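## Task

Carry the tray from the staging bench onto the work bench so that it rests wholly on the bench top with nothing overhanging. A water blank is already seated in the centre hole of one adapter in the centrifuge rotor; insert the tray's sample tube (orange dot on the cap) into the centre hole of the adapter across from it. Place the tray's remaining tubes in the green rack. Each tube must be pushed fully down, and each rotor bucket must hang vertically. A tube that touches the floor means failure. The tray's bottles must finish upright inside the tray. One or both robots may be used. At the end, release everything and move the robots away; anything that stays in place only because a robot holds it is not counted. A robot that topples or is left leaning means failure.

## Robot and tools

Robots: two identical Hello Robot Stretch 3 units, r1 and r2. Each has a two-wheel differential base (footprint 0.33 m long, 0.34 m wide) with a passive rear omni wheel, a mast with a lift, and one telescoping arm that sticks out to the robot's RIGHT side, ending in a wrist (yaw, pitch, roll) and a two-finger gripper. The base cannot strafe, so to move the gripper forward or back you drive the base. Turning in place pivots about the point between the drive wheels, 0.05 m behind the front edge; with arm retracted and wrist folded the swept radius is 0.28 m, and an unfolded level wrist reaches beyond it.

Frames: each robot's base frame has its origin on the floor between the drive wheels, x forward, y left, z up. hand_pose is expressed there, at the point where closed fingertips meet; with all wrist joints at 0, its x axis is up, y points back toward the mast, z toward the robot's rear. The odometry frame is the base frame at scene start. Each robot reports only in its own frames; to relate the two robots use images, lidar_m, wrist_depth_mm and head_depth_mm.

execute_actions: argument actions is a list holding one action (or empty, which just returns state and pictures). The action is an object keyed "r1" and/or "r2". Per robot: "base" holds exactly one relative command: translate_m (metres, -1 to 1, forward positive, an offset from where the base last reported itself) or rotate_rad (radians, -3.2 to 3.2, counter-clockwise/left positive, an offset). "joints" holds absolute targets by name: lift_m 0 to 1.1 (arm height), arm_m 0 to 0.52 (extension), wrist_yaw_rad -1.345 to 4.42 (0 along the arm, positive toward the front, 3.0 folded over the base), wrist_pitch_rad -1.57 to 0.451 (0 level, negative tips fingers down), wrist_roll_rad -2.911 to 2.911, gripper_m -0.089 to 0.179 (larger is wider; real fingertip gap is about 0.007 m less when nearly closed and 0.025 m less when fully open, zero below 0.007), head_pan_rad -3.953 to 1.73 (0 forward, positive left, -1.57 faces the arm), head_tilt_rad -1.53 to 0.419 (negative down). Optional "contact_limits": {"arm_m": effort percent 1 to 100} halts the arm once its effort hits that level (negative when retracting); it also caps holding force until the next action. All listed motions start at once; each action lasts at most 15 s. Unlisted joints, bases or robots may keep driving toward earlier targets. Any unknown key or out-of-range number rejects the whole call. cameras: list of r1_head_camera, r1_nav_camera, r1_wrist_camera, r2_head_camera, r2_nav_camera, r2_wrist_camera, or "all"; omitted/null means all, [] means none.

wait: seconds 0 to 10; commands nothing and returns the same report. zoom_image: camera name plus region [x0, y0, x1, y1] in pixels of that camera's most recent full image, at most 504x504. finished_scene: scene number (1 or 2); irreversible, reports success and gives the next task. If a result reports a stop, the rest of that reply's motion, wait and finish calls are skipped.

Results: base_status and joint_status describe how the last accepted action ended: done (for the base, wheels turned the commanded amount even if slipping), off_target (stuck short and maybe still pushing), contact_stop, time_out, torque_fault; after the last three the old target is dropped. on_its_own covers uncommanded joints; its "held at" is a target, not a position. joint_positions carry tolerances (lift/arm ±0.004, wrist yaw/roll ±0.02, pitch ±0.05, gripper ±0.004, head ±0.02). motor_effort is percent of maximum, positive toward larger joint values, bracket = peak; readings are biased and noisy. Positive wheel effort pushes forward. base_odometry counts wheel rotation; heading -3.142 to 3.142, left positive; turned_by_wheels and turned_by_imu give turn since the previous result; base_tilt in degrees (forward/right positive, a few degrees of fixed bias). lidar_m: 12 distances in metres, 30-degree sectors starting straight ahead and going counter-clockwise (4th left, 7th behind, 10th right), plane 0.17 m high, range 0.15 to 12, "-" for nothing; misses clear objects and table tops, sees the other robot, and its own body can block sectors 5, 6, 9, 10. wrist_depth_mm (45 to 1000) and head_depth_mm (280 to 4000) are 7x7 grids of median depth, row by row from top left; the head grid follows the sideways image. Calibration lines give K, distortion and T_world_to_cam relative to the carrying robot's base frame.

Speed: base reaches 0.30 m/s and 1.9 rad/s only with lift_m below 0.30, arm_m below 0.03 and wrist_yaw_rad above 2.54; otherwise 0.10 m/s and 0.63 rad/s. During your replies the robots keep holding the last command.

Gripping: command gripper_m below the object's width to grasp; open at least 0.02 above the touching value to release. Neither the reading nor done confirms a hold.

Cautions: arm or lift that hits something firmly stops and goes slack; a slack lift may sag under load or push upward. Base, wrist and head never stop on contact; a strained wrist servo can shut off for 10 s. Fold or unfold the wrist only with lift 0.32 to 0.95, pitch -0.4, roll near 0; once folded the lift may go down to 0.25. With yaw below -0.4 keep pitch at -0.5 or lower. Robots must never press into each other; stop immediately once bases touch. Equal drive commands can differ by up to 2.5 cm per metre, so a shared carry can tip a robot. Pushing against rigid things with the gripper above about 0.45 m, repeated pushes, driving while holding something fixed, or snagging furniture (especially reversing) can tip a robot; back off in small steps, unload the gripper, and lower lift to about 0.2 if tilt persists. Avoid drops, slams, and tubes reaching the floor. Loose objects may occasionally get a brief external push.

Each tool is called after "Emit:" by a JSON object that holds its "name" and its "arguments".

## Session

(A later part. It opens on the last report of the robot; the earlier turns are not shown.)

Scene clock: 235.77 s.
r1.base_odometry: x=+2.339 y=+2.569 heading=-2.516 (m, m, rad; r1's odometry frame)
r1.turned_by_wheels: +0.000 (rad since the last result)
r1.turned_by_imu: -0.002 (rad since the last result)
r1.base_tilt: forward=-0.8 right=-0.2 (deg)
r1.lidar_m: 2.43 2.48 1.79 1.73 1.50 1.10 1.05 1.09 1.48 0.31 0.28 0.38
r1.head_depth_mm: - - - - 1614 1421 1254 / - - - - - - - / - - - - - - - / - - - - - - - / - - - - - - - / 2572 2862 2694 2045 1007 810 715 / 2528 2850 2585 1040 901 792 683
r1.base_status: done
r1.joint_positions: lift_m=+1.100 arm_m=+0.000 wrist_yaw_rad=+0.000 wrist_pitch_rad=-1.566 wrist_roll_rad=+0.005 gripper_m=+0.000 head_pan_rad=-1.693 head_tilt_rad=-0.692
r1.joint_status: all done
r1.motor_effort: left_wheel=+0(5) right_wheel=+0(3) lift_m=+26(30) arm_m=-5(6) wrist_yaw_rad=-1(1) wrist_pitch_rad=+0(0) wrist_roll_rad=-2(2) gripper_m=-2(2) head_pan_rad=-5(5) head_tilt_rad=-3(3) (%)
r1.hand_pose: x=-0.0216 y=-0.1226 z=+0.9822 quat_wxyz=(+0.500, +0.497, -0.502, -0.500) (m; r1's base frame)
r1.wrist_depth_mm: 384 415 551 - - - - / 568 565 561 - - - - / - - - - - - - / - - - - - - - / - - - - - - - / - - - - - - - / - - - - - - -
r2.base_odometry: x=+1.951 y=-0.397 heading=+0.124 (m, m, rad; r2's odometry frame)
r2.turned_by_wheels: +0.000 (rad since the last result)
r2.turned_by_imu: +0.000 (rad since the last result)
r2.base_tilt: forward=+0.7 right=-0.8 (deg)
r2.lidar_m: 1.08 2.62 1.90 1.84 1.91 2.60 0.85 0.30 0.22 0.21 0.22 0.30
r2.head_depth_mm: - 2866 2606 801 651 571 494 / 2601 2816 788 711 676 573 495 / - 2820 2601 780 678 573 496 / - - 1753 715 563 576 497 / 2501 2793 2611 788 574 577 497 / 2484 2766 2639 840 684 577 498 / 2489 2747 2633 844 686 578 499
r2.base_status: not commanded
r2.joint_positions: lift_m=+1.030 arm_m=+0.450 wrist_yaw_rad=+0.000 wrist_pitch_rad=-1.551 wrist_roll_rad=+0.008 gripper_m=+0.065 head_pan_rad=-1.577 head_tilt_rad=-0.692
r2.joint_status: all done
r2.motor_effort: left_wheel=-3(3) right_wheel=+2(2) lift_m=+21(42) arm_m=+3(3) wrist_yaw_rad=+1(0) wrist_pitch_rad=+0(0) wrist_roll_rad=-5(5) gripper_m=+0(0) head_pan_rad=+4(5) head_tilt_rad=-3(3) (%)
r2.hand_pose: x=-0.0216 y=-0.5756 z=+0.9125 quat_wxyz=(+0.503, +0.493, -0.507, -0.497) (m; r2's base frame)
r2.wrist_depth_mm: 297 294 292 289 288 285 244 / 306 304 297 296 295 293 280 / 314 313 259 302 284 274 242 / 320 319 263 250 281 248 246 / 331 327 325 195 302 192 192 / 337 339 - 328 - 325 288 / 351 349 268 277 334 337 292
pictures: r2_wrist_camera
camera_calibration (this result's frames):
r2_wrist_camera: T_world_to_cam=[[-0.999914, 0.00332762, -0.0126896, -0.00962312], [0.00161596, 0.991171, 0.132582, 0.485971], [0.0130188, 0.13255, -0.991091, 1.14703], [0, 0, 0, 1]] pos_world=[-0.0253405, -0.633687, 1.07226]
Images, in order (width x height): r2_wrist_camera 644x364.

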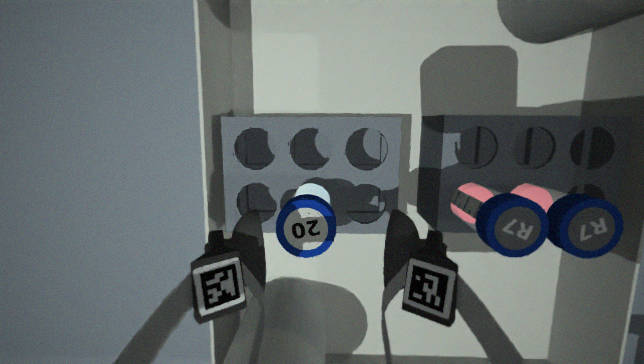

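Emit:
{"name": "execute_actions", "arguments": {"actions": [{"r2":{"base":{"translate_m":0.010},"joints":{"arm_m":0.443}}}], "cameras": []}}

Emit:
{"name": "execute_actions", "arguments": {"actions": [{"r2":{"joints":{"lift_m":0.991}}}], "cameras": ["r2_wrist_camera"]}}

Emit:
{"name": "execute_actions", "arguments": {"actions": [{"r2":{"joints":{"gripper_m":-0.01}}}], "cameras": []}}

Emit:
{"name": "execute_actions", "arguments": {"actions": [{"r2":{"joints":{"lift_m":1.1}}}], "cameras": ["r2_wrist_camera"]}}

Scene clock: 242.30 s.
r1.base_odometry: x=+2.339 y=+2.569 heading=-2.516 (m, m, rad; r1's odometry frame)
r1.turned_by_wheels: +0.000 (rad since the last result)
r1.turned_by_imu: +0.000 (rad since the last result)
r1.base_tilt: forward=-0.8 right=-0.2 (deg)
r1.lidar_m: 2.44 2.47 1.80 1.73 1.51 1.09 1.05 1.09 1.48 0.31 0.28 0.38
r1.head_depth_mm: - - - - 1605 1418 1245 / - - - - - - - / - - - - - - - / - - - - - - - / - - - - - - - / 2574 2873 2688 2053 1006 805 717 / 2527 2828 2564 1039 900 791 685
r1.base_status: not commanded
r1.joint_positions: lift_m=+1.100 arm_m=+0.000 wrist_yaw_rad=+0.000 wrist_pitch_rad=-1.566 wrist_roll_rad=+0.005 gripper_m=+0.000 head_pan_rad=-1.693 head_tilt_rad=-0.692
r1.joint_status: not commanded
r1.motor_effort: left_wheel=-1(0) right_wheel=+1(0) lift_m=+26(26) arm_m=-6(5) wrist_yaw_rad=+0(0) wrist_pitch_rad=-1(1) wrist_roll_rad=-2(2) gripper_m=-2(2) head_pan_rad=-5(5) head_tilt_rad=-4(3) (%)
r1.hand_pose: x=-0.0216 y=-0.1226 z=+0.9822 quat_wxyz=(+0.500, +0.497, -0.502, -0.500) (m; r1's base frame)
r1.wrist_depth_mm: 383 415 557 - - - - / 559 565 557 - - - - / - - - - - - - / - - - - - - - / - - - - - - - / - - - - - - - / - - - - - - -
r2.base_odometry: x=+1.961 y=-0.396 heading=+0.124 (m, m, rad; r2's odometry frame)
r2.turned_by_wheels: +0.000 (rad since the last result)
r2.turned_by_imu: +0.000 (rad since the last result)
r2.base_tilt: forward=+0.8 right=-0.9 (deg)
r2.lidar_m: 1.08 2.62 1.91 1.84 1.91 2.59 0.85 0.30 0.22 0.21 0.22 0.30
r2.head_depth_mm: - 2869 2571 789 674 572 495 / 2594 2804 858 713 676 573 496 / - 2814 2610 816 676 574 496 / - - 1760 714 562 575 496 / 2510 2771 2633 835 600 577 498 / 2480 2772 2640 841 684 578 499 / 2488 2748 2643 844 685 578 500
r2.base_status: done
r2.joint_positions: lift_m=+1.030 arm_m=+0.443 wrist_yaw_rad=+0.000 wrist_pitch_rad=-1.551 wrist_roll_rad=+0.008 gripper_m=+0.065 head_pan_rad=-1.577 head_tilt_rad=-0.692
r2.joint_status: all done
r2.motor_effort: left_wheel=-3(5) right_wheel=+2(10) lift_m=+21(21) arm_m=-1(1) wrist_yaw_rad=+0(0) wrist_pitch_rad=+0(0) wrist_roll_rad=-5(5) gripper_m=+1(1) head_pan_rad=+5(5) head_tilt_rad=-2(3) (%)
r2.hand_pose: x=-0.0216 y=-0.5692 z=+0.9125 quat_wxyz=(+0.503, +0.493, -0.506, -0.497) (m; r2's base frame)
r2.wrist_depth_mm: 296 296 291 292 289 285 259 / 303 304 295 295 295 297 291 / 313 311 261 245 253 246 244 / 323 320 283 248 281 245 244 / 330 330 324 256 319 254 190 / 342 336 - 325 - 328 290 / 350 353 308 250 337 333 288
pictures: none
No camera images: the call's "cameras" was empty. Leave "cameras" out to get every camera's image.

Scene clock: 243.47 s.
r1.base_odometry: x=+2.339 y=+2.569 heading=-2.516 (m, m, rad; r1's odometry frame)
r1.turned_by_wheels: +0.000 (rad since the last result)
r1.turned_by_imu: +0.000 (rad since the last result)
r1.base_tilt: forward=-0.7 right=-0.3 (deg)
r1.lidar_m: 2.44 2.47 1.80 1.73 1.51 1.10 1.05 1.09 1.48 0.31 0.28 0.38
r1.head_depth_mm: - - - - 1615 1426 1250 / - - - - - - - / - - - - - - - / - - - - - - - / - - - - - - - / 2568 2872 2699 2048 1000 805 718 / 2544 2825 2552 1041 901 792 685
r1.base_status: not commanded
r1.joint_positions: lift_m=+1.100 arm_m=+0.000 wrist_yaw_rad=+0.000 wrist_pitch_rad=-1.566 wrist_roll_rad=+0.005 gripper_m=+0.000 head_pan_rad=-1.693 head_tilt_rad=-0.692
r1.joint_status: not commanded
r1.motor_effort: left_wheel=+0(0) right_wheel=+1(1) lift_m=+26(26) arm_m=-6(5) wrist_yaw_rad=+0(0) wrist_pitch_rad=+0(0) wrist_roll_rad=-2(2) gripper_m=-2(1) head_pan_rad=-5(5) head_tilt_rad=-3(3) (%)
r1.hand_pose: x=-0.0216 y=-0.1226 z=+0.9822 quat_wxyz=(+0.500, +0.497, -0.502, -0.500) (m; r1's base frame)
r1.wrist_depth_mm: 380 412 554 - - - - / 567 564 561 - - - - / - - - - - - - / - - - - - - - / - - - - - - - / - - - - - - - / - - - - - - -
r2.base_odometry: x=+1.961 y=-0.396 heading=+0.124 (m, m, rad; r2's odometry frame)
r2.turned_by_wheels: +0.000 (rad since the last result)
r2.turned_by_imu: +0.000 (rad since the last result)
r2.base_tilt: forward=+0.6 right=-0.7 (deg)
r2.lidar_m: 1.08 2.62 1.91 1.84 1.90 2.60 0.85 0.30 0.22 0.21 0.22 0.30
r2.head_depth_mm: 2518 - 2466 790 674 572 495 / 2437 2874 858 712 675 572 495 / 2467 2875 2586 819 678 575 496 / 2438 - 866 714 562 574 497 / 2516 2775 2611 837 601 576 498 / 2478 2760 2628 843 685 577 498 / 2467 2749 2645 842 687 577 499
r2.base_status: not commanded
r2.joint_positions: lift_m=+0.992 arm_m=+0.443 wrist_yaw_rad=+0.000 wrist_pitch_rad=-1.551 wrist_roll_rad=+0.008 gripper_m=+0.065 head_pan_rad=-1.577 head_tilt_rad=-0.692
r2.joint_status: all done
r2.motor_effort: left_wheel=-3(4) right_wheel=+2(2) lift_m=+21(21) arm_m=-1(1) wrist_yaw_rad=+0(1) wrist_pitch_rad=+0(0) wrist_roll_rad=-5(5) gripper_m=+1(1) head_pan_rad=+5(4) head_tilt_rad=-3(3) (%)
r2.hand_pose: x=-0.0216 y=-0.5692 z=+0.8735 quat_wxyz=(+0.503, +0.493, -0.506, -0.497) (m; r2's base frame)
r2.wrist_depth_mm: 261 258 251 254 252 250 247 / 267 264 257 262 257 256 257 / 273 274 228 205 252 210 203 / 280 277 228 211 248 211 207 / 288 287 239 153 275 213 150 / 294 294 - 286 - 282 263 / 304 305 261 251 294 293 288
pictures: r2_wrist_camera
camera_calibration (this result's frames):
r2_wrist_camera: T_world_to_cam=[[-0.999914, 0.00329512, -0.012689, -0.0101584], [0.00158383, 0.991171, 0.132582, 0.484765], [0.0130138, 0.132551, -0.991091, 1.10753], [0, 0, 0, 1]] pos_world=[-0.0253385, -0.627255, 1.03326]
Images, in order (width x height): r2_wrist_camera 644x364.

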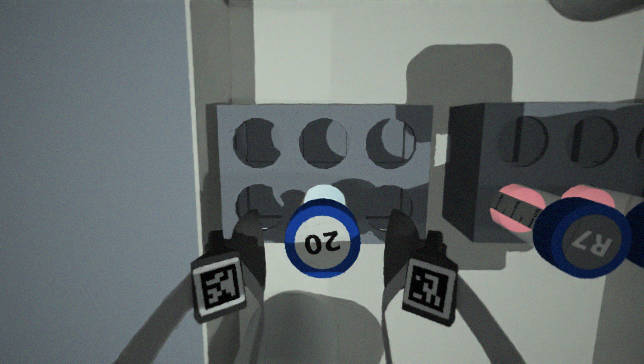

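Scene clock: 244.70 s.
r1.base_odometry: x=+2.339 y=+2.569 heading=-2.516 (m, m, rad; r1's odometry frame)
r1.turned_by_wheels: +0.000 (rad since the last result)
r1.turned_by_imu: +0.000 (rad since the last result)
r1.base_tilt: forward=-0.8 right=-0.2 (deg)
r1.lidar_m: 2.44 2.48 1.80 1.73 1.51 1.09 1.05 1.09 1.48 0.31 0.28 0.38
r1.head_depth_mm: - - - - 1614 1428 1247 / - - - - - - - / - - - - - - - / - - - - - - - / - - - - - - - / 2570 2849 2664 2054 1004 805 719 / 2539 2781 2583 1042 903 792 683
r1.base_status: not commanded
r1.joint_positions: lift_m=+1.100 arm_m=+0.000 wrist_yaw_rad=+0.000 wrist_pitch_rad=-1.566 wrist_roll_rad=+0.005 gripper_m=+0.000 head_pan_rad=-1.693 head_tilt_rad=-0.692
r1.joint_status: not commanded
r1.motor_effort: left_wheel=-1(1) right_wheel=+0(0) lift_m=+26(26) arm_m=-6(5) wrist_yaw_rad=+0(0) wrist_pitch_rad=+0(0) wrist_roll_rad=-2(2) gripper_m=+0(1) head_pan_rad=-4(4) head_tilt_rad=-3(4) (%)
r1.hand_pose: x=-0.0216 y=-0.1226 z=+0.9822 quat_wxyz=(+0.500, +0.497, -0.502, -0.500) (m; r1's base frame)
r1.wrist_depth_mm: 380 417 552 - - - - / 573 569 567 - - - - / - - - - - - - / - - - - - - - / - - - - - - - / - - - - - - - / - - - - - - -
r2.base_odometry: x=+1.961 y=-0.396 heading=+0.124 (m, m, rad; r2's odometry frame)
r2.turned_by_wheels: +0.000 (rad since the last result)
r2.turned_by_imu: +0.000 (rad since the last result)
r2.base_tilt: forward=+0.7 right=-0.8 (deg)
r2.lidar_m: 1.08 2.62 1.91 1.84 1.90 2.60 0.85 0.30 0.22 0.21 0.22 0.30
r2.head_depth_mm: 2503 - 2479 787 674 572 494 / 2462 2854 857 712 675 573 495 / 2458 2889 2609 818 678 575 496 / 2443 - 868 692 562 576 496 / 2482 2773 2604 840 600 576 498 / 2487 2753 2629 841 685 577 498 / 2473 2736 2655 844 688 578 499
r2.base_status: not commanded
r2.joint_positions: lift_m=+0.992 arm_m=+0.443 wrist_yaw_rad=+0.000 wrist_pitch_rad=-1.551 wrist_roll_rad=+0.008 gripper_m=-0.009 head_pan_rad=-1.577 head_tilt_rad=-0.692
r2.joint_status: all done
r2.motor_effort: left_wheel=-3(3) right_wheel=+2(2) lift_m=+21(22) arm_m=-1(1) wrist_yaw_rad=+0(1) wrist_pitch_rad=+0(0) wrist_roll_rad=-5(5) gripper_m=-17(100) head_pan_rad=+4(5) head_tilt_rad=-2(3) (%)
r2.hand_pose: x=-0.0216 y=-0.5692 z=+0.8735 quat_wxyz=(+0.503, +0.493, -0.506, -0.497) (m; r2's base frame)
r2.wrist_depth_mm: 260 258 252 253 252 249 248 / 266 264 259 257 258 257 253 / 275 271 227 206 252 209 204 / 281 278 230 211 247 209 209 / 290 286 232 149 277 215 150 / 296 293 234 282 - 284 265 / 305 302 233 249 295 292 289
pictures: none
No camera images: the call's "cameras" was empty. Leave "cameras" out to get every camera's image.

Scene clock: 246.53 s.
r1.base_odometry: x=+2.339 y=+2.569 heading=-2.516 (m, m, rad; r1's odometry frame)
r1.turned_by_wheels: +0.000 (rad since the last result)
r1.turned_by_imu: +0.000 (rad since the last result)
r1.base_tilt: forward=-0.7 right=-0.3 (deg)
r1.lidar_m: 2.43 2.48 1.80 1.73 1.51 1.09 1.05 1.09 1.48 0.31 0.28 0.38
r1.head_depth_mm: - - - - 1611 1425 1244 / - - - - - - - / - - - - - - - / - - - - - - - / - - - - - - - / 2554 2865 2731 2060 1002 809 718 / 2532 2830 2563 1039 899 794 684
r1.base_status: not commanded
r1.joint_positions: lift_m=+1.100 arm_m=+0.000 wrist_yaw_rad=+0.000 wrist_pitch_rad=-1.566 wrist_roll_rad=+0.005 gripper_m=+0.000 head_pan_rad=-1.693 head_tilt_rad=-0.692
r1.joint_status: not commanded
r1.motor_effort: left_wheel=+0(1) right_wheel=+0(1) lift_m=+26(26) arm_m=-5(5) wrist_yaw_rad=+0(0) wrist_pitch_rad=-1(0) wrist_roll_rad=-2(2) gripper_m=-2(2) head_pan_rad=-5(5) head_tilt_rad=-3(3) (%)
r1.hand_pose: x=-0.0216 y=-0.1226 z=+0.9822 quat_wxyz=(+0.500, +0.497, -0.502, -0.500) (m; r1's base frame)
r1.wrist_depth_mm: 381 414 544 - - - - / 563 561 558 - - - - / - - - - - - - / - - - - - - - / - - - - - - - / - - - - - - - / - - - - - - -
r2.base_odometry: x=+1.961 y=-0.396 heading=+0.124 (m, m, rad; r2's odometry frame)
r2.turned_by_wheels: +0.000 (rad since the last result)
r2.turned_by_imu: +0.000 (rad since the last result)
r2.base_tilt: forward=+0.7 right=-0.9 (deg)
r2.lidar_m: 1.08 2.62 1.91 1.84 1.91 2.61 0.84 0.30 0.22 0.21 0.22 0.30
r2.head_depth_mm: 2563 2826 2584 788 674 572 495 / 2533 2792 858 713 675 573 495 / 2565 2817 2615 828 677 575 497 / - 2902 2719 714 562 576 497 / 2522 2776 2623 837 602 577 498 / 2504 2779 2631 841 685 577 498 / 2491 2747 2639 844 687 577 499
r2.base_status: not commanded
r2.joint_positions: lift_m=+1.099 arm_m=+0.443 wrist_yaw_rad=+0.000 wrist_pitch_rad=-1.551 wrist_roll_rad=+0.008 gripper_m=-0.009 head_pan_rad=-1.577 head_tilt_rad=-0.692
r2.joint_status: all done
r2.motor_effort: left_wheel=-4(4) right_wheel=+2(2) lift_m=+45(47) arm_m=-1(1) wrist_yaw_rad=+0(0) wrist_pitch_rad=+0(0) wrist_roll_rad=-5(5) gripper_m=-19(20) head_pan_rad=+5(4) head_tilt_rad=-3(3) (%)
r2.hand_pose: x=-0.0216 y=-0.5692 z=+0.9815 quat_wxyz=(+0.503, +0.493, -0.506, -0.497) (m; r2's base frame)
r2.wrist_depth_mm: 363 365 358 354 354 317 295 / 376 374 368 364 361 358 342 / 386 386 371 350 368 341 370 / 394 393 388 323 323 260 378 / 406 405 400 149 394 386 390 / 419 413 409 284 - 395 399 / 431 427 428 264 378 385 411
pictures: r2_wrist_camera
camera_calibration (this result's frames):
r2_wrist_camera: T_world_to_cam=[[-0.999914, 0.0032951, -0.012689, -0.00878824], [0.00158381, 0.991171, 0.132582, 0.470447], [0.0130138, 0.132551, -0.991091, 1.21455], [0, 0, 0, 1]] pos_world=[-0.0253385, -0.627253, 1.14124]
Images, in order (width x height): r2_wrist_camera 644x364.

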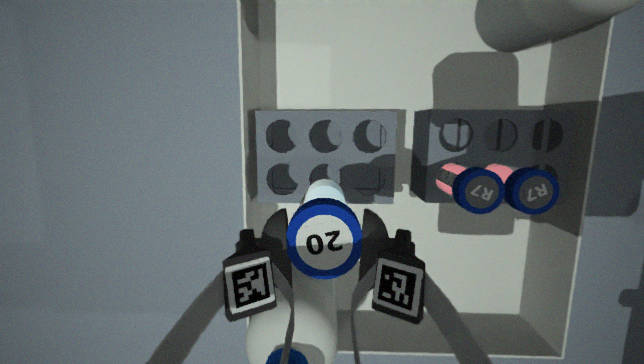

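Emit:
{"name": "execute_actions", "arguments": {"actions": [{"r2":{"base":{"translate_m":-0.764},"joints":{"arm_m":0.46}}}], "cameras": []}}

Emit:
{"name": "execute_actions", "arguments": {"actions": [{"r2":{"joints":{"lift_m":1.04,"arm_m":0.448}}}], "cameras": ["r2_wrist_camera"]}}

Scene clock: 256.87 s.
r1.base_odometry: x=+2.339 y=+2.569 heading=-2.516 (m, m, rad; r1's odometry frame)
r1.turned_by_wheels: +0.000 (rad since the last result)
r1.turned_by_imu: +0.001 (rad since the last result)
r1.base_tilt: forward=-0.8 right=-0.2 (deg)
r1.lidar_m: 2.43 2.47 1.79 1.73 1.51 1.10 1.05 1.09 1.48 0.31 0.28 0.38
r1.head_depth_mm: - - - - 1617 1417 1245 / - - - - - - - / - - - - - - - / - - - - - - - / - - - - - - - / 2597 2858 2674 2039 1004 805 719 / 2536 2834 2559 1038 902 794 682
r1.base_status: not commanded
r1.joint_positions: lift_m=+1.100 arm_m=+0.000 wrist_yaw_rad=+0.000 wrist_pitch_rad=-1.566 wrist_roll_rad=+0.005 gripper_m=+0.000 head_pan_rad=-1.693 head_tilt_rad=-0.692
r1.joint_status: not commanded
r1.motor_effort: left_wheel=-1(0) right_wheel=+0(0) lift_m=+26(26) arm_m=-5(5) wrist_yaw_rad=+0(0) wrist_pitch_rad=-1(0) wrist_roll_rad=-2(2) gripper_m=-1(1) head_pan_rad=-4(5) head_tilt_rad=-3(3) (%)
r1.hand_pose: x=-0.0216 y=-0.1226 z=+0.9822 quat_wxyz=(+0.500, +0.497, -0.502, -0.500) (m; r1's base frame)
r1.wrist_depth_mm: 384 417 542 - - - - / 564 564 571 - - - - / - - - - - - - / - - - - - - - / - - - - - - - / - - - - - - - / - - - - - - -
r2.base_odometry: x=+1.202 y=-0.491 heading=+0.124 (m, m, rad; r2's odometry frame)
r2.turned_by_wheels: +0.000 (rad since the last result)
r2.turned_by_imu: +0.002 (rad since the last result)
r2.base_tilt: forward=+0.7 right=-0.8 (deg)
r2.lidar_m: 0.82 2.61 1.91 1.83 1.91 2.60 1.96 2.13 0.22 0.21 0.22 0.30
r2.head_depth_mm: 2547 2816 2600 2013 680 572 495 / 2517 2798 2610 832 680 573 496 / 2558 2829 2594 832 680 575 497 / - 2882 2717 756 665 576 497 / 2520 2781 2627 837 665 576 498 / 2487 2758 2634 841 684 578 498 / 2476 2779 2635 842 687 578 499
r2.base_status: done
r2.joint_positions: lift_m=+1.099 arm_m=+0.460 wrist_yaw_rad=+0.000 wrist_pitch_rad=-1.551 wrist_roll_rad=+0.008 gripper_m=-0.009 head_pan_rad=-1.577 head_tilt_rad=-0.692
r2.joint_status: all done
r2.motor_effort: left_wheel=-3(7) right_wheel=+2(4) lift_m=+46(46) arm_m=+4(3) wrist_yaw_rad=+0(1) wrist_pitch_rad=+0(0) wrist_roll_rad=-5(5) gripper_m=-19(20) head_pan_rad=+5(4) head_tilt_rad=-2(3) (%)
r2.hand_pose: x=-0.0216 y=-0.5857 z=+0.9815 quat_wxyz=(+0.503, +0.493, -0.507, -0.497) (m; r2's base frame)
r2.wrist_depth_mm: 366 363 359 358 356 356 - / 374 375 370 369 364 365 - / 383 385 384 380 375 376 - / 398 392 385 332 387 386 - / 411 399 333 149 390 397 - / 417 415 409 410 - 413 - / 435 427 422 417 423 - -
pictures: none
No camera images: the call's "cameras" was empty. Leave "cameras" out to get every camera's image.

Scene clock: 258.23 s.
r1.base_odometry: x=+2.339 y=+2.569 heading=-2.516 (m, m, rad; r1's odometry frame)
r1.turned_by_wheels: +0.000 (rad since the last result)
r1.turned_by_imu: +0.000 (rad since the last result)
r1.base_tilt: forward=-0.8 right=-0.3 (deg)
r1.lidar_m: 2.44 2.48 1.80 1.73 1.51 1.10 1.05 1.09 1.48 0.31 0.28 0.38
r1.head_depth_mm: - - - - 1622 1419 1248 / - - - - - - - / - - - - - - - / - - - - - - - / - - - - - - - / 2575 2850 2674 2056 1005 805 717 / 2553 2831 2550 1040 901 792 685
r1.base_status: not commanded
r1.joint_positions: lift_m=+1.100 arm_m=+0.000 wrist_yaw_rad=+0.000 wrist_pitch_rad=-1.566 wrist_roll_rad=+0.005 gripper_m=+0.000 head_pan_rad=-1.693 head_tilt_rad=-0.692
r1.joint_status: not commanded
r1.motor_effort: left_wheel=+0(0) right_wheel=+1(1) lift_m=+26(26) arm_m=-5(6) wrist_yaw_rad=+0(1) wrist_pitch_rad=+0(0) wrist_roll_rad=-2(2) gripper_m=-1(0) head_pan_rad=-4(5) head_tilt_rad=-3(3) (%)
r1.hand_pose: x=-0.0216 y=-0.1226 z=+0.9822 quat_wxyz=(+0.500, +0.497, -0.502, -0.500) (m; r1's base frame)
r1.wrist_depth_mm: 384 416 554 - - - - / 570 556 561 - - - - / - - - - - - - / - - - - - - - / - - - - - - - / - - - - - - - / - - - - - - -
r2.base_odometry: x=+1.202 y=-0.491 heading=+0.124 (m, m, rad; r2's odometry frame)
r2.turned_by_wheels: +0.000 (rad since the last result)
r2.turned_by_imu: +0.000 (rad since the last result)
r2.base_tilt: forward=+0.7 right=-0.9 (deg)
r2.lidar_m: 0.82 2.61 1.91 1.83 1.90 2.59 1.96 2.13 0.22 0.22 0.22 0.30
r2.head_depth_mm: - 2829 2595 2003 679 571 494 / 2581 2845 2590 832 679 573 495 / - 2799 2589 834 680 574 496 / - - 2505 736 664 575 497 / 2488 2770 2605 838 666 577 497 / 2499 2770 2618 843 686 578 498 / 2496 2732 2641 843 687 579 499
r2.base_status: not commanded
r2.joint_positions: lift_m=+1.040 arm_m=+0.448 wrist_yaw_rad=+0.000 wrist_pitch_rad=-1.551 wrist_roll_rad=+0.008 gripper_m=-0.009 head_pan_rad=-1.577 head_tilt_rad=-0.692
r2.joint_status: all done
r2.motor_effort: left_wheel=-4(3) right_wheel=+3(2) lift_m=+22(42) arm_m=-1(1) wrist_yaw_rad=+1(1) wrist_pitch_rad=+0(0) wrist_roll_rad=-5(5) gripper_m=-19(19) head_pan_rad=+5(5) head_tilt_rad=-3(3) (%)
r2.hand_pose: x=-0.0216 y=-0.5743 z=+0.9225 quat_wxyz=(+0.503, +0.493, -0.507, -0.497) (m; r2's base frame)
r2.wrist_depth_mm: 307 305 305 304 300 297 - / 316 313 313 309 306 308 - / 324 323 320 314 313 316 - / 330 330 268 266 325 324 - / 343 343 272 149 331 330 - / 356 351 213 342 - 340 - / 365 358 360 356 353 353 -
pictures: r2_wrist_camera
camera_calibration (this result's frames):
r2_wrist_camera: T_world_to_cam=[[-0.999914, 0.00319959, -0.0126884, -0.00957561], [0.00149433, 0.991223, 0.132192, 0.483715], [0.013, 0.132161, -0.991143, 1.15657], [0, 0, 0, 1]] pos_world=[-0.025333, -0.632292, 1.08226]
Images, in order (width x height): r2_wrist_camera 644x364.

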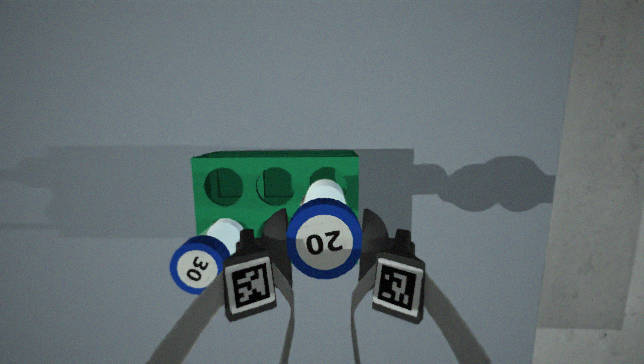

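Emit:
{"name": "execute_actions", "arguments": {"actions": [{"r2":{"joints":{"lift_m":1.035,"arm_m":0.455}}}], "cameras": []}}

Emit:
{"name": "execute_actions", "arguments": {"actions": [{"r2":{"joints":{"lift_m":0.99}}}], "cameras": ["r2_wrist_camera"]}}

Scene clock: 260.63 s.
r1.base_odometry: x=+2.339 y=+2.569 heading=-2.516 (m, m, rad; r1's odometry frame)
r1.turned_by_wheels: +0.000 (rad since the last result)
r1.turned_by_imu: +0.000 (rad since the last result)
r1.base_tilt: forward=-0.8 right=-0.3 (deg)
r1.lidar_m: 2.44 2.47 1.79 1.73 1.51 1.10 1.05 1.09 1.48 0.31 0.28 0.38
r1.head_depth_mm: - - - - 1607 1428 1248 / - - - - - - - / - - - - - - - / - - - - - - - / - - - - - - - / 2589 2859 2709 2066 1001 803 718 / 2542 2837 2565 1045 903 794 685
r1.base_status: not commanded
r1.joint_positions: lift_m=+1.100 arm_m=+0.000 wrist_yaw_rad=+0.000 wrist_pitch_rad=-1.566 wrist_roll_rad=+0.005 gripper_m=+0.000 head_pan_rad=-1.693 head_tilt_rad=-0.692
r1.joint_status: not commanded
r1.motor_effort: left_wheel=+0(1) right_wheel=+1(0) lift_m=+26(27) arm_m=-5(6) wrist_yaw_rad=+0(0) wrist_pitch_rad=+0(0) wrist_roll_rad=-2(2) gripper_m=-3(2) head_pan_rad=-5(5) head_tilt_rad=-2(3) (%)
r1.hand_pose: x=-0.0216 y=-0.1226 z=+0.9822 quat_wxyz=(+0.500, +0.497, -0.502, -0.500) (m; r1's base frame)
r1.wrist_depth_mm: 380 418 558 - - - - / 568 561 569 - - - - / - - - - - - - / - - - - - - - / - - - - - - - / - - - - - - - / - - - - - - -
r2.base_odometry: x=+1.202 y=-0.491 heading=+0.124 (m, m, rad; r2's odometry frame)
r2.turned_by_wheels: +0.000 (rad since the last result)
r2.turned_by_imu: +0.000 (rad since the last result)
r2.base_tilt: forward=+0.6 right=-0.8 (deg)
r2.lidar_m: 0.82 2.60 1.91 1.83 1.90 2.60 1.96 2.13 0.22 0.21 0.22 0.30
r2.head_depth_mm: - 2900 2597 2003 678 572 495 / 2608 2811 2593 832 679 573 495 / - 2805 2587 833 680 574 497 / - - 2521 736 665 575 497 / 2510 2775 2613 840 665 576 498 / 2501 2771 2617 842 684 577 498 / 2482 2754 2634 844 688 578 500
r2.base_status: not commanded
r2.joint_positions: lift_m=+1.035 arm_m=+0.455 wrist_yaw_rad=+0.000 wrist_pitch_rad=-1.551 wrist_roll_rad=+0.008 gripper_m=-0.009 head_pan_rad=-1.577 head_tilt_rad=-0.692
r2.joint_status: all done
r2.motor_effort: left_wheel=-4(3) right_wheel=+2(2) lift_m=+21(22) arm_m=+3(6) wrist_yaw_rad=+1(0) wrist_pitch_rad=+0(0) wrist_roll_rad=-5(5) gripper_m=-20(19) head_pan_rad=+5(5) head_tilt_rad=-3(3) (%)
r2.hand_pose: x=-0.0216 y=-0.5807 z=+0.9175 quat_wxyz=(+0.503, +0.493, -0.507, -0.497) (m; r2's base frame)
r2.wrist_depth_mm: 302 300 299 298 297 294 - / 310 310 304 306 303 301 - / 318 313 316 312 310 310 - / 328 323 295 262 320 318 - / 338 336 266 149 325 327 - / 345 345 207 336 - 335 - / 354 352 349 349 347 346 -
pictures: none
No camera images: the call's "cameras" was empty. Leave "cameras" out to get every camera's image.

Scene clock: 261.87 s.
r1.base_odometry: x=+2.339 y=+2.569 heading=-2.516 (m, m, rad; r1's odometry frame)
r1.turned_by_wheels: +0.000 (rad since the last result)
r1.turned_by_imu: +0.000 (rad since the last result)
r1.base_tilt: forward=-0.7 right=-0.2 (deg)
r1.lidar_m: 2.44 2.47 1.80 1.73 1.51 1.10 1.05 1.09 1.48 0.31 0.28 0.38
r1.head_depth_mm: - - - - 1608 1430 1251 / - - - - - - - / - - - - - - - / - - - - - - - / - - - - - - - / 2563 2861 2710 2044 1005 806 718 / 2539 2813 2570 1039 902 794 685
r1.base_status: not commanded
r1.joint_positions: lift_m=+1.100 arm_m=+0.000 wrist_yaw_rad=+0.000 wrist_pitch_rad=-1.566 wrist_roll_rad=+0.005 gripper_m=+0.000 head_pan_rad=-1.693 head_tilt_rad=-0.692
r1.joint_status: not commanded
r1.motor_effort: left_wheel=+0(1) right_wheel=+0(0) lift_m=+26(26) arm_m=-6(6) wrist_yaw_rad=-1(0) wrist_pitch_rad=+0(0) wrist_roll_rad=-2(2) gripper_m=-1(2) head_pan_rad=-5(5) head_tilt_rad=-3(3) (%)
r1.hand_pose: x=-0.0216 y=-0.1226 z=+0.9822 quat_wxyz=(+0.500, +0.497, -0.502, -0.500) (m; r1's base frame)
r1.wrist_depth_mm: 387 413 544 - - - - / 571 555 561 - - - - / - - - - - - - / - - - - - - - / - - - - - - - / - - - - - - - / - - - - - - -
r2.base_odometry: x=+1.202 y=-0.491 heading=+0.124 (m, m, rad; r2's odometry frame)
r2.turned_by_wheels: +0.000 (rad since the last result)
r2.turned_by_imu: +0.000 (rad since the last result)
r2.base_tilt: forward=+0.5 right=-0.9 (deg)
r2.lidar_m: 0.82 2.62 1.90 1.84 1.90 2.60 1.97 2.13 0.22 0.22 0.22 0.30
r2.head_depth_mm: 2509 - 2500 2014 679 573 495 / 2480 2856 2600 832 679 573 495 / 2460 2913 2588 834 680 573 496 / 2463 - 998 719 665 574 497 / 2518 2781 2618 841 666 576 498 / 2491 2780 2627 843 684 577 498 / 2495 2734 2639 843 686 578 499
r2.base_status: not commanded
r2.joint_positions: lift_m=+0.990 arm_m=+0.455 wrist_yaw_rad=+0.000 wrist_pitch_rad=-1.551 wrist_roll_rad=+0.008 gripper_m=-0.009 head_pan_rad=-1.577 head_tilt_rad=-0.692
r2.joint_status: all done
r2.motor_effort: left_wheel=-3(4) right_wheel=+2(2) lift_m=+22(23) arm_m=+3(4) wrist_yaw_rad=+0(0) wrist_pitch_rad=+0(0) wrist_roll_rad=-5(5) gripper_m=-19(18) head_pan_rad=+5(5) head_tilt_rad=-3(4) (%)
r2.hand_pose: x=-0.0216 y=-0.5807 z=+0.8725 quat_wxyz=(+0.503, +0.493, -0.507, -0.497) (m; r2's base frame)
r2.wrist_depth_mm: 258 255 256 255 252 252 252 / 265 263 262 261 259 259 259 / 274 271 266 268 267 264 266 / 280 275 244 220 272 272 274 / 286 287 221 149 277 276 - / 296 288 217 226 - 283 - / 303 231 300 298 296 292 -
pictures: r2_wrist_camera
camera_calibration (this result's frames):
r2_wrist_camera: T_world_to_cam=[[-0.999914, 0.00319918, -0.0126885, -0.0101896], [0.00149392, 0.991223, 0.132192, 0.496698], [0.013, 0.132161, -0.991143, 1.10787], [0, 0, 0, 1]] pos_world=[-0.025333, -0.638723, 1.03227]
Images, in order (width x height): r2_wrist_camera 644x364.

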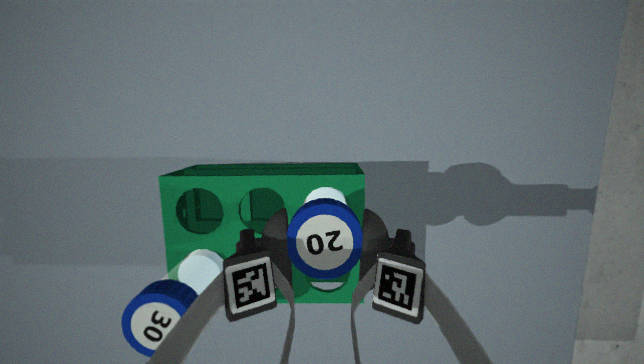

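Emit:
{"name": "execute_actions", "arguments": {"actions": [{"r2":{"joints":{"gripper_m":0.055}}}], "cameras": []}}

Emit:
{"name": "execute_actions", "arguments": {"actions": [{"r2":{"joints":{"lift_m":1.1}}}], "cameras": ["r2_wrist_camera"]}}

Emit:
{"name": "execute_actions", "arguments": {"actions": [{"r2":{"base":{"translate_m":0.64},"joints":{"wrist_roll_rad":1.57,"arm_m":0.45,"gripper_m":0.065}}}], "cameras": []}}

Emit:
{"name": "execute_actions", "arguments": {"actions": [{"r2":{"joints":{"lift_m":1.03}}}], "cameras": ["r2_wrist_camera"]}}

Scene clock: 265.53 s.
r1.base_odometry: x=+2.339 y=+2.569 heading=-2.516 (m, m, rad; r1's odometry frame)
r1.turned_by_wheels: +0.000 (rad since the last result)
r1.turned_by_imu: +0.000 (rad since the last result)
r1.base_tilt: forward=-0.7 right=-0.3 (deg)
r1.lidar_m: 2.43 2.47 1.80 1.73 1.51 1.10 1.05 1.09 1.48 0.31 0.28 0.38
r1.head_depth_mm: - - - - 1614 1427 1249 / - - - - - - - / - - - - - - - / - - - - - - - / - - - - - - - / 2590 2851 2689 2050 1006 807 715 / 2552 2845 2539 1042 899 793 685
r1.base_status: not commanded
r1.joint_positions: lift_m=+1.100 arm_m=+0.000 wrist_yaw_rad=+0.000 wrist_pitch_rad=-1.566 wrist_roll_rad=+0.005 gripper_m=+0.000 head_pan_rad=-1.693 head_tilt_rad=-0.692
r1.joint_status: not commanded
r1.motor_effort: left_wheel=-1(1) right_wheel=+0(0) lift_m=+26(26) arm_m=-5(6) wrist_yaw_rad=+0(0) wrist_pitch_rad=+0(0) wrist_roll_rad=-2(2) gripper_m=-2(1) head_pan_rad=-5(5) head_tilt_rad=-3(3) (%)
r1.hand_pose: x=-0.0216 y=-0.1226 z=+0.9822 quat_wxyz=(+0.500, +0.497, -0.502, -0.500) (m; r1's base frame)
r1.wrist_depth_mm: 379 414 558 - - - - / 576 565 571 - - - - / - - - - - - - / - - - - - - - / - - - - - - - / - - - - - - - / - - - - - - -
r2.base_odometry: x=+1.202 y=-0.491 heading=+0.124 (m, m, rad; r2's odometry frame)
r2.turned_by_wheels: +0.000 (rad since the last result)
r2.turned_by_imu: +0.000 (rad since the last result)
r2.base_tilt: forward=+0.6 right=-0.8 (deg)
r2.lidar_m: 0.82 2.61 1.91 1.83 1.90 2.60 1.96 2.13 0.22 0.21 0.22 0.30
r2.head_depth_mm: 2505 - 2477 2000 678 572 494 / 2466 2845 2602 832 681 573 495 / 2453 2883 2599 822 679 575 496 / 2436 - 998 718 665 575 497 / 2508 2778 2632 838 666 577 498 / 2491 2772 2625 842 685 578 498 / 2483 2754 2641 844 685 578 499
r2.base_status: not commanded
r2.joint_positions: lift_m=+0.990 arm_m=+0.455 wrist_yaw_rad=+0.000 wrist_pitch_rad=-1.551 wrist_roll_rad=+0.008 gripper_m=+0.055 head_pan_rad=-1.577 head_tilt_rad=-0.692
r2.joint_status: all done
r2.motor_effort: left_wheel=-4(4) right_wheel=+3(2) lift_m=+22(22) arm_m=+3(4) wrist_yaw_rad=+0(1) wrist_pitch_rad=+0(0) wrist_roll_rad=-5(5) gripper_m=+1(93) head_pan_rad=+4(5) head_tilt_rad=-2(3) (%)
r2.hand_pose: x=-0.0216 y=-0.5807 z=+0.8725 quat_wxyz=(+0.503, +0.493, -0.507, -0.497) (m; r2's base frame)
r2.wrist_depth_mm: 256 257 258 253 254 252 249 / 265 261 263 260 259 258 258 / 273 270 270 268 268 266 265 / 280 277 245 223 274 269 274 / 286 286 222 155 280 279 - / 295 291 - 225 - 285 - / 303 303 299 298 295 293 -
pictures: none
No camera images: the call's "cameras" was empty. Leave "cameras" out to get every camera's image.

Scene clock: 267.37 s.
r1.base_odometry: x=+2.339 y=+2.569 heading=-2.516 (m, m, rad; r1's odometry frame)
r1.turned_by_wheels: +0.000 (rad since the last result)
r1.turned_by_imu: +0.000 (rad since the last result)
r1.base_tilt: forward=-0.7 right=-0.3 (deg)
r1.lidar_m: 2.43 2.47 1.80 1.73 1.51 1.10 1.05 1.09 1.48 0.31 0.28 0.38
r1.head_depth_mm: - - - - 1610 1428 1247 / - - - - - - - / - - - - - - - / - - - - - - - / - - - - - - - / 2565 2837 2689 2048 1005 804 718 / 2534 2824 2544 1044 902 792 686
r1.base_status: not commanded
r1.joint_positions: lift_m=+1.100 arm_m=+0.000 wrist_yaw_rad=+0.000 wrist_pitch_rad=-1.566 wrist_roll_rad=+0.005 gripper_m=+0.000 head_pan_rad=-1.693 head_tilt_rad=-0.692
r1.joint_status: not commanded
r1.motor_effort: left_wheel=-1(1) right_wheel=+1(0) lift_m=+26(26) arm_m=-6(6) wrist_yaw_rad=-1(0) wrist_pitch_rad=-1(0) wrist_roll_rad=-2(2) gripper_m=-2(2) head_pan_rad=-5(4) head_tilt_rad=-3(3) (%)
r1.hand_pose: x=-0.0216 y=-0.1226 z=+0.9822 quat_wxyz=(+0.500, +0.497, -0.502, -0.500) (m; r1's base frame)
r1.wrist_depth_mm: 383 421 551 - - - - / 565 560 564 - - - - / - - - - - - - / - - - - - - - / - - - - - - - / - - - - - - - / - - - - - - -
r2.base_odometry: x=+1.202 y=-0.491 heading=+0.124 (m, m, rad; r2's odometry frame)
r2.turned_by_wheels: +0.000 (rad since the last result)
r2.turned_by_imu: +0.000 (rad since the last result)
r2.base_tilt: forward=+0.7 right=-0.8 (deg)
r2.lidar_m: 0.82 2.61 1.91 1.83 1.91 2.59 1.96 2.12 0.22 0.21 0.22 0.30
r2.head_depth_mm: 2550 2849 2588 2013 678 572 495 / 2515 2816 2593 834 680 573 496 / 2578 2809 2620 834 679 574 496 / - - 2624 755 663 575 498 / 2494 2790 2630 842 665 576 498 / 2488 2755 2635 841 685 577 498 / 2482 2739 2614 842 685 579 499
r2.base_status: not commanded
r2.joint_positions: lift_m=+1.099 arm_m=+0.455 wrist_yaw_rad=+0.000 wrist_pitch_rad=-1.551 wrist_roll_rad=+0.008 gripper_m=+0.055 head_pan_rad=-1.577 head_tilt_rad=-0.692
r2.joint_status: all done
r2.motor_effort: left_wheel=-3(3) right_wheel=+2(2) lift_m=+45(47) arm_m=+3(3) wrist_yaw_rad=+0(1) wrist_pitch_rad=-1(1) wrist_roll_rad=-5(5) gripper_m=+2(0) head_pan_rad=+5(4) head_tilt_rad=-2(3) (%)
r2.hand_pose: x=-0.0216 y=-0.5807 z=+0.9815 quat_wxyz=(+0.503, +0.493, -0.507, -0.497) (m; r2's base frame)
r2.wrist_depth_mm: 365 366 360 360 360 362 - / 379 375 371 373 365 366 - / 382 378 382 379 379 375 - / 395 393 363 323 387 384 - / 405 404 400 367 392 399 - / 416 414 - 406 - 409 - / 435 423 428 423 421 - -
pictures: r2_wrist_camera
camera_calibration (this result's frames):
r2_wrist_camera: T_world_to_cam=[[-0.999914, 0.00319959, -0.0126884, -0.00880618], [0.00149433, 0.991223, 0.132192, 0.482289], [0.013, 0.132161, -0.991143, 1.21591], [0, 0, 0, 1]] pos_world=[-0.025333, -0.638724, 1.14127]
Images, in order (width x height): r2_wrist_camera 644x364.

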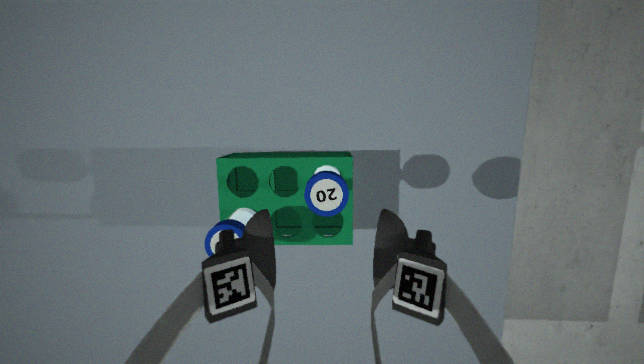

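Scene clock: 275.00 s.
r1.base_odometry: x=+2.339 y=+2.569 heading=-2.516 (m, m, rad; r1's odometry frame)
r1.turned_by_wheels: +0.000 (rad since the last result)
r1.turned_by_imu: +0.000 (rad since the last result)
r1.base_tilt: forward=-0.8 right=-0.3 (deg)
r1.lidar_m: 2.44 2.47 1.80 1.73 1.51 1.10 1.05 1.09 1.48 0.31 0.28 0.38
r1.head_depth_mm: - - - - 1615 1430 1250 / - - - - - - - / - - - - - - - / - - - - - - - / - - - - - - - / 2563 2859 2698 2063 1002 806 719 / 2507 2831 2547 1042 900 792 684
r1.base_status: not commanded
r1.joint_positions: lift_m=+1.100 arm_m=+0.000 wrist_yaw_rad=+0.000 wrist_pitch_rad=-1.566 wrist_roll_rad=+0.005 gripper_m=+0.000 head_pan_rad=-1.693 head_tilt_rad=-0.692
r1.joint_status: not commanded
r1.motor_effort: left_wheel=+0(0) right_wheel=+0(0) lift_m=+27(26) arm_m=-5(6) wrist_yaw_rad=-1(0) wrist_pitch_rad=+0(1) wrist_roll_rad=-2(2) gripper_m=-1(1) head_pan_rad=-4(4) head_tilt_rad=-3(3) (%)
r1.hand_pose: x=-0.0216 y=-0.1226 z=+0.9822 quat_wxyz=(+0.500, +0.497, -0.502, -0.500) (m; r1's base frame)
r1.wrist_depth_mm: 384 415 550 - - - - / 565 559 571 - - - - / - - - - - - - / - - - - - - - / - - - - - - - / - - - - - - - / - - - - - - -
r2.base_odometry: x=+1.837 y=-0.411 heading=+0.124 (m, m, rad; r2's odometry frame)
r2.turned_by_wheels: +0.000 (rad since the last result)
r2.turned_by_imu: -0.001 (rad since the last result)
r2.base_tilt: forward=+0.7 right=-0.8 (deg)
r2.lidar_m: 1.08 2.62 1.91 1.84 1.90 2.60 0.84 0.30 0.22 0.21 0.22 0.30
r2.head_depth_mm: 2544 2832 2586 829 679 572 495 / 2531 2813 2568 834 662 573 496 / 2539 2848 2492 737 677 573 496 / - 2878 2674 714 679 576 497 / 2474 2800 2617 783 680 576 498 / 2497 2755 2634 792 556 577 499 / 2474 2775 2635 845 589 579 499
r2.base_status: done
r2.joint_positions: lift_m=+1.099 arm_m=+0.450 wrist_yaw_rad=+0.000 wrist_pitch_rad=-1.551 wrist_roll_rad=+1.562 gripper_m=+0.065 head_pan_rad=-1.577 head_tilt_rad=-0.692
r2.joint_status: all done
r2.motor_effort: left_wheel=-3(4) right_wheel=+2(10) lift_m=+45(45) arm_m=-1(2) wrist_yaw_rad=+0(1) wrist_pitch_rad=+0(0) wrist_roll_rad=+5(3) gripper_m=+1(52) head_pan_rad=+4(5) head_tilt_rad=-3(3) (%)
r2.hand_pose: x=-0.0215 y=-0.5760 z=+0.9815 quat_wxyz=(+0.003, +0.003, -0.714, -0.700) (m; r2's base frame)
r2.wrist_depth_mm: 364 362 363 359 354 351 353 / 372 294 367 367 361 363 360 / 202 241 358 341 372 371 370 / 393 385 386 323 382 380 379 / 409 391 395 358 392 390 397 / 418 397 - 370 - 400 402 / 428 393 410 380 329 419 414
pictures: none
No camera images: the call's "cameras" was empty. Leave "cameras" out to get every camera's image.

Scene clock: 276.47 s.
r1.base_odometry: x=+2.339 y=+2.569 heading=-2.516 (m, m, rad; r1's odometry frame)
r1.turned_by_wheels: +0.000 (rad since the last result)
r1.turned_by_imu: +0.000 (rad since the last result)
r1.base_tilt: forward=-0.7 right=-0.3 (deg)
r1.lidar_m: 2.43 2.47 1.80 1.73 1.51 1.09 1.05 1.09 1.48 0.31 0.28 0.38
r1.head_depth_mm: - - - - 1618 1419 1249 / - - - - - - - / - - - - - - - / - - - - - - - / - - - - - - - / 2575 2872 2676 2052 1000 806 716 / 2543 2812 2556 1041 900 795 683
r1.base_status: not commanded
r1.joint_positions: lift_m=+1.100 arm_m=+0.000 wrist_yaw_rad=+0.000 wrist_pitch_rad=-1.566 wrist_roll_rad=+0.005 gripper_m=+0.000 head_pan_rad=-1.693 head_tilt_rad=-0.692
r1.joint_status: not commanded
r1.motor_effort: left_wheel=-1(1) right_wheel=+0(0) lift_m=+27(26) arm_m=-6(6) wrist_yaw_rad=+0(1) wrist_pitch_rad=+0(0) wrist_roll_rad=-2(2) gripper_m=-2(2) head_pan_rad=-4(4) head_tilt_rad=-3(3) (%)
r1.hand_pose: x=-0.0216 y=-0.1226 z=+0.9822 quat_wxyz=(+0.500, +0.497, -0.502, -0.500) (m; r1's base frame)
r1.wrist_depth_mm: 382 419 546 - - - - / 567 565 563 - - - - / - - - - - - - / - - - - - - - / - - - - - - - / - - - - - - - / - - - - - - -
r2.base_odometry: x=+1.837 y=-0.411 heading=+0.124 (m, m, rad; r2's odometry frame)
r2.turned_by_wheels: +0.000 (rad since the last result)
r2.turned_by_imu: +0.000 (rad since the last result)
r2.base_tilt: forward=+0.7 right=-0.9 (deg)
r2.lidar_m: 1.08 2.61 1.91 1.84 1.90 2.60 0.84 0.30 0.22 0.21 0.22 0.30
r2.head_depth_mm: - 2868 2598 830 678 572 494 / 2623 2821 2603 832 661 573 495 / - 2749 2494 738 679 574 496 / - - 2615 715 678 575 497 / 2500 2757 2640 785 681 576 498 / 2479 2770 2618 791 557 577 499 / 2473 2754 2653 845 590 578 499
r2.base_status: not commanded
r2.joint_positions: lift_m=+1.030 arm_m=+0.450 wrist_yaw_rad=+0.000 wrist_pitch_rad=-1.551 wrist_roll_rad=+1.562 gripper_m=+0.065 head_pan_rad=-1.577 head_tilt_rad=-0.692
r2.joint_status: all done
r2.motor_effort: left_wheel=-3(3) right_wheel=+2(2) lift_m=+21(43) arm_m=-1(1) wrist_yaw_rad=+1(0) wrist_pitch_rad=+0(0) wrist_roll_rad=+5(5) gripper_m=+0(0) head_pan_rad=+4(5) head_tilt_rad=-3(3) (%)
r2.hand_pose: x=-0.0215 y=-0.5760 z=+0.9125 quat_wxyz=(+0.003, +0.003, -0.714, -0.700) (m; r2's base frame)
r2.wrist_depth_mm: 295 294 295 294 291 290 289 / 177 247 276 239 294 293 292 / 174 232 303 248 301 299 300 / 251 318 315 188 312 308 308 / 286 326 325 195 317 315 319 / 295 333 - 283 - 313 325 / 304 348 341 312 328 270 336
pictures: r2_wrist_camera
camera_calibration (this result's frames):
r2_wrist_camera: T_world_to_cam=[[-0.012967, 0.999383, -0.0326333, 0.603636], [0.988509, 0.0177277, 0.150118, -0.0690701], [0.150603, -0.0303118, -0.988129, 1.05352], [0, 0, 0, 1]] pos_world=[-0.0825606, -0.570105, 1.07109]
Images, in order (width x height): r2_wrist_camera 644x364.

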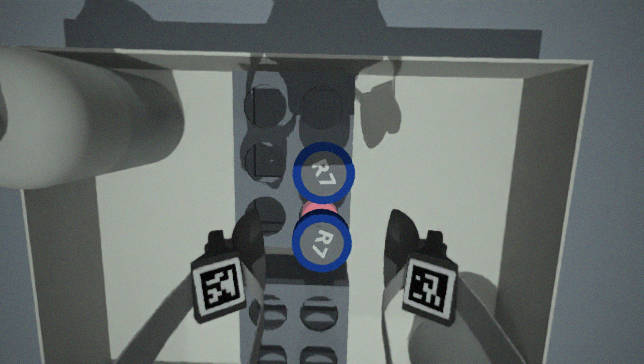

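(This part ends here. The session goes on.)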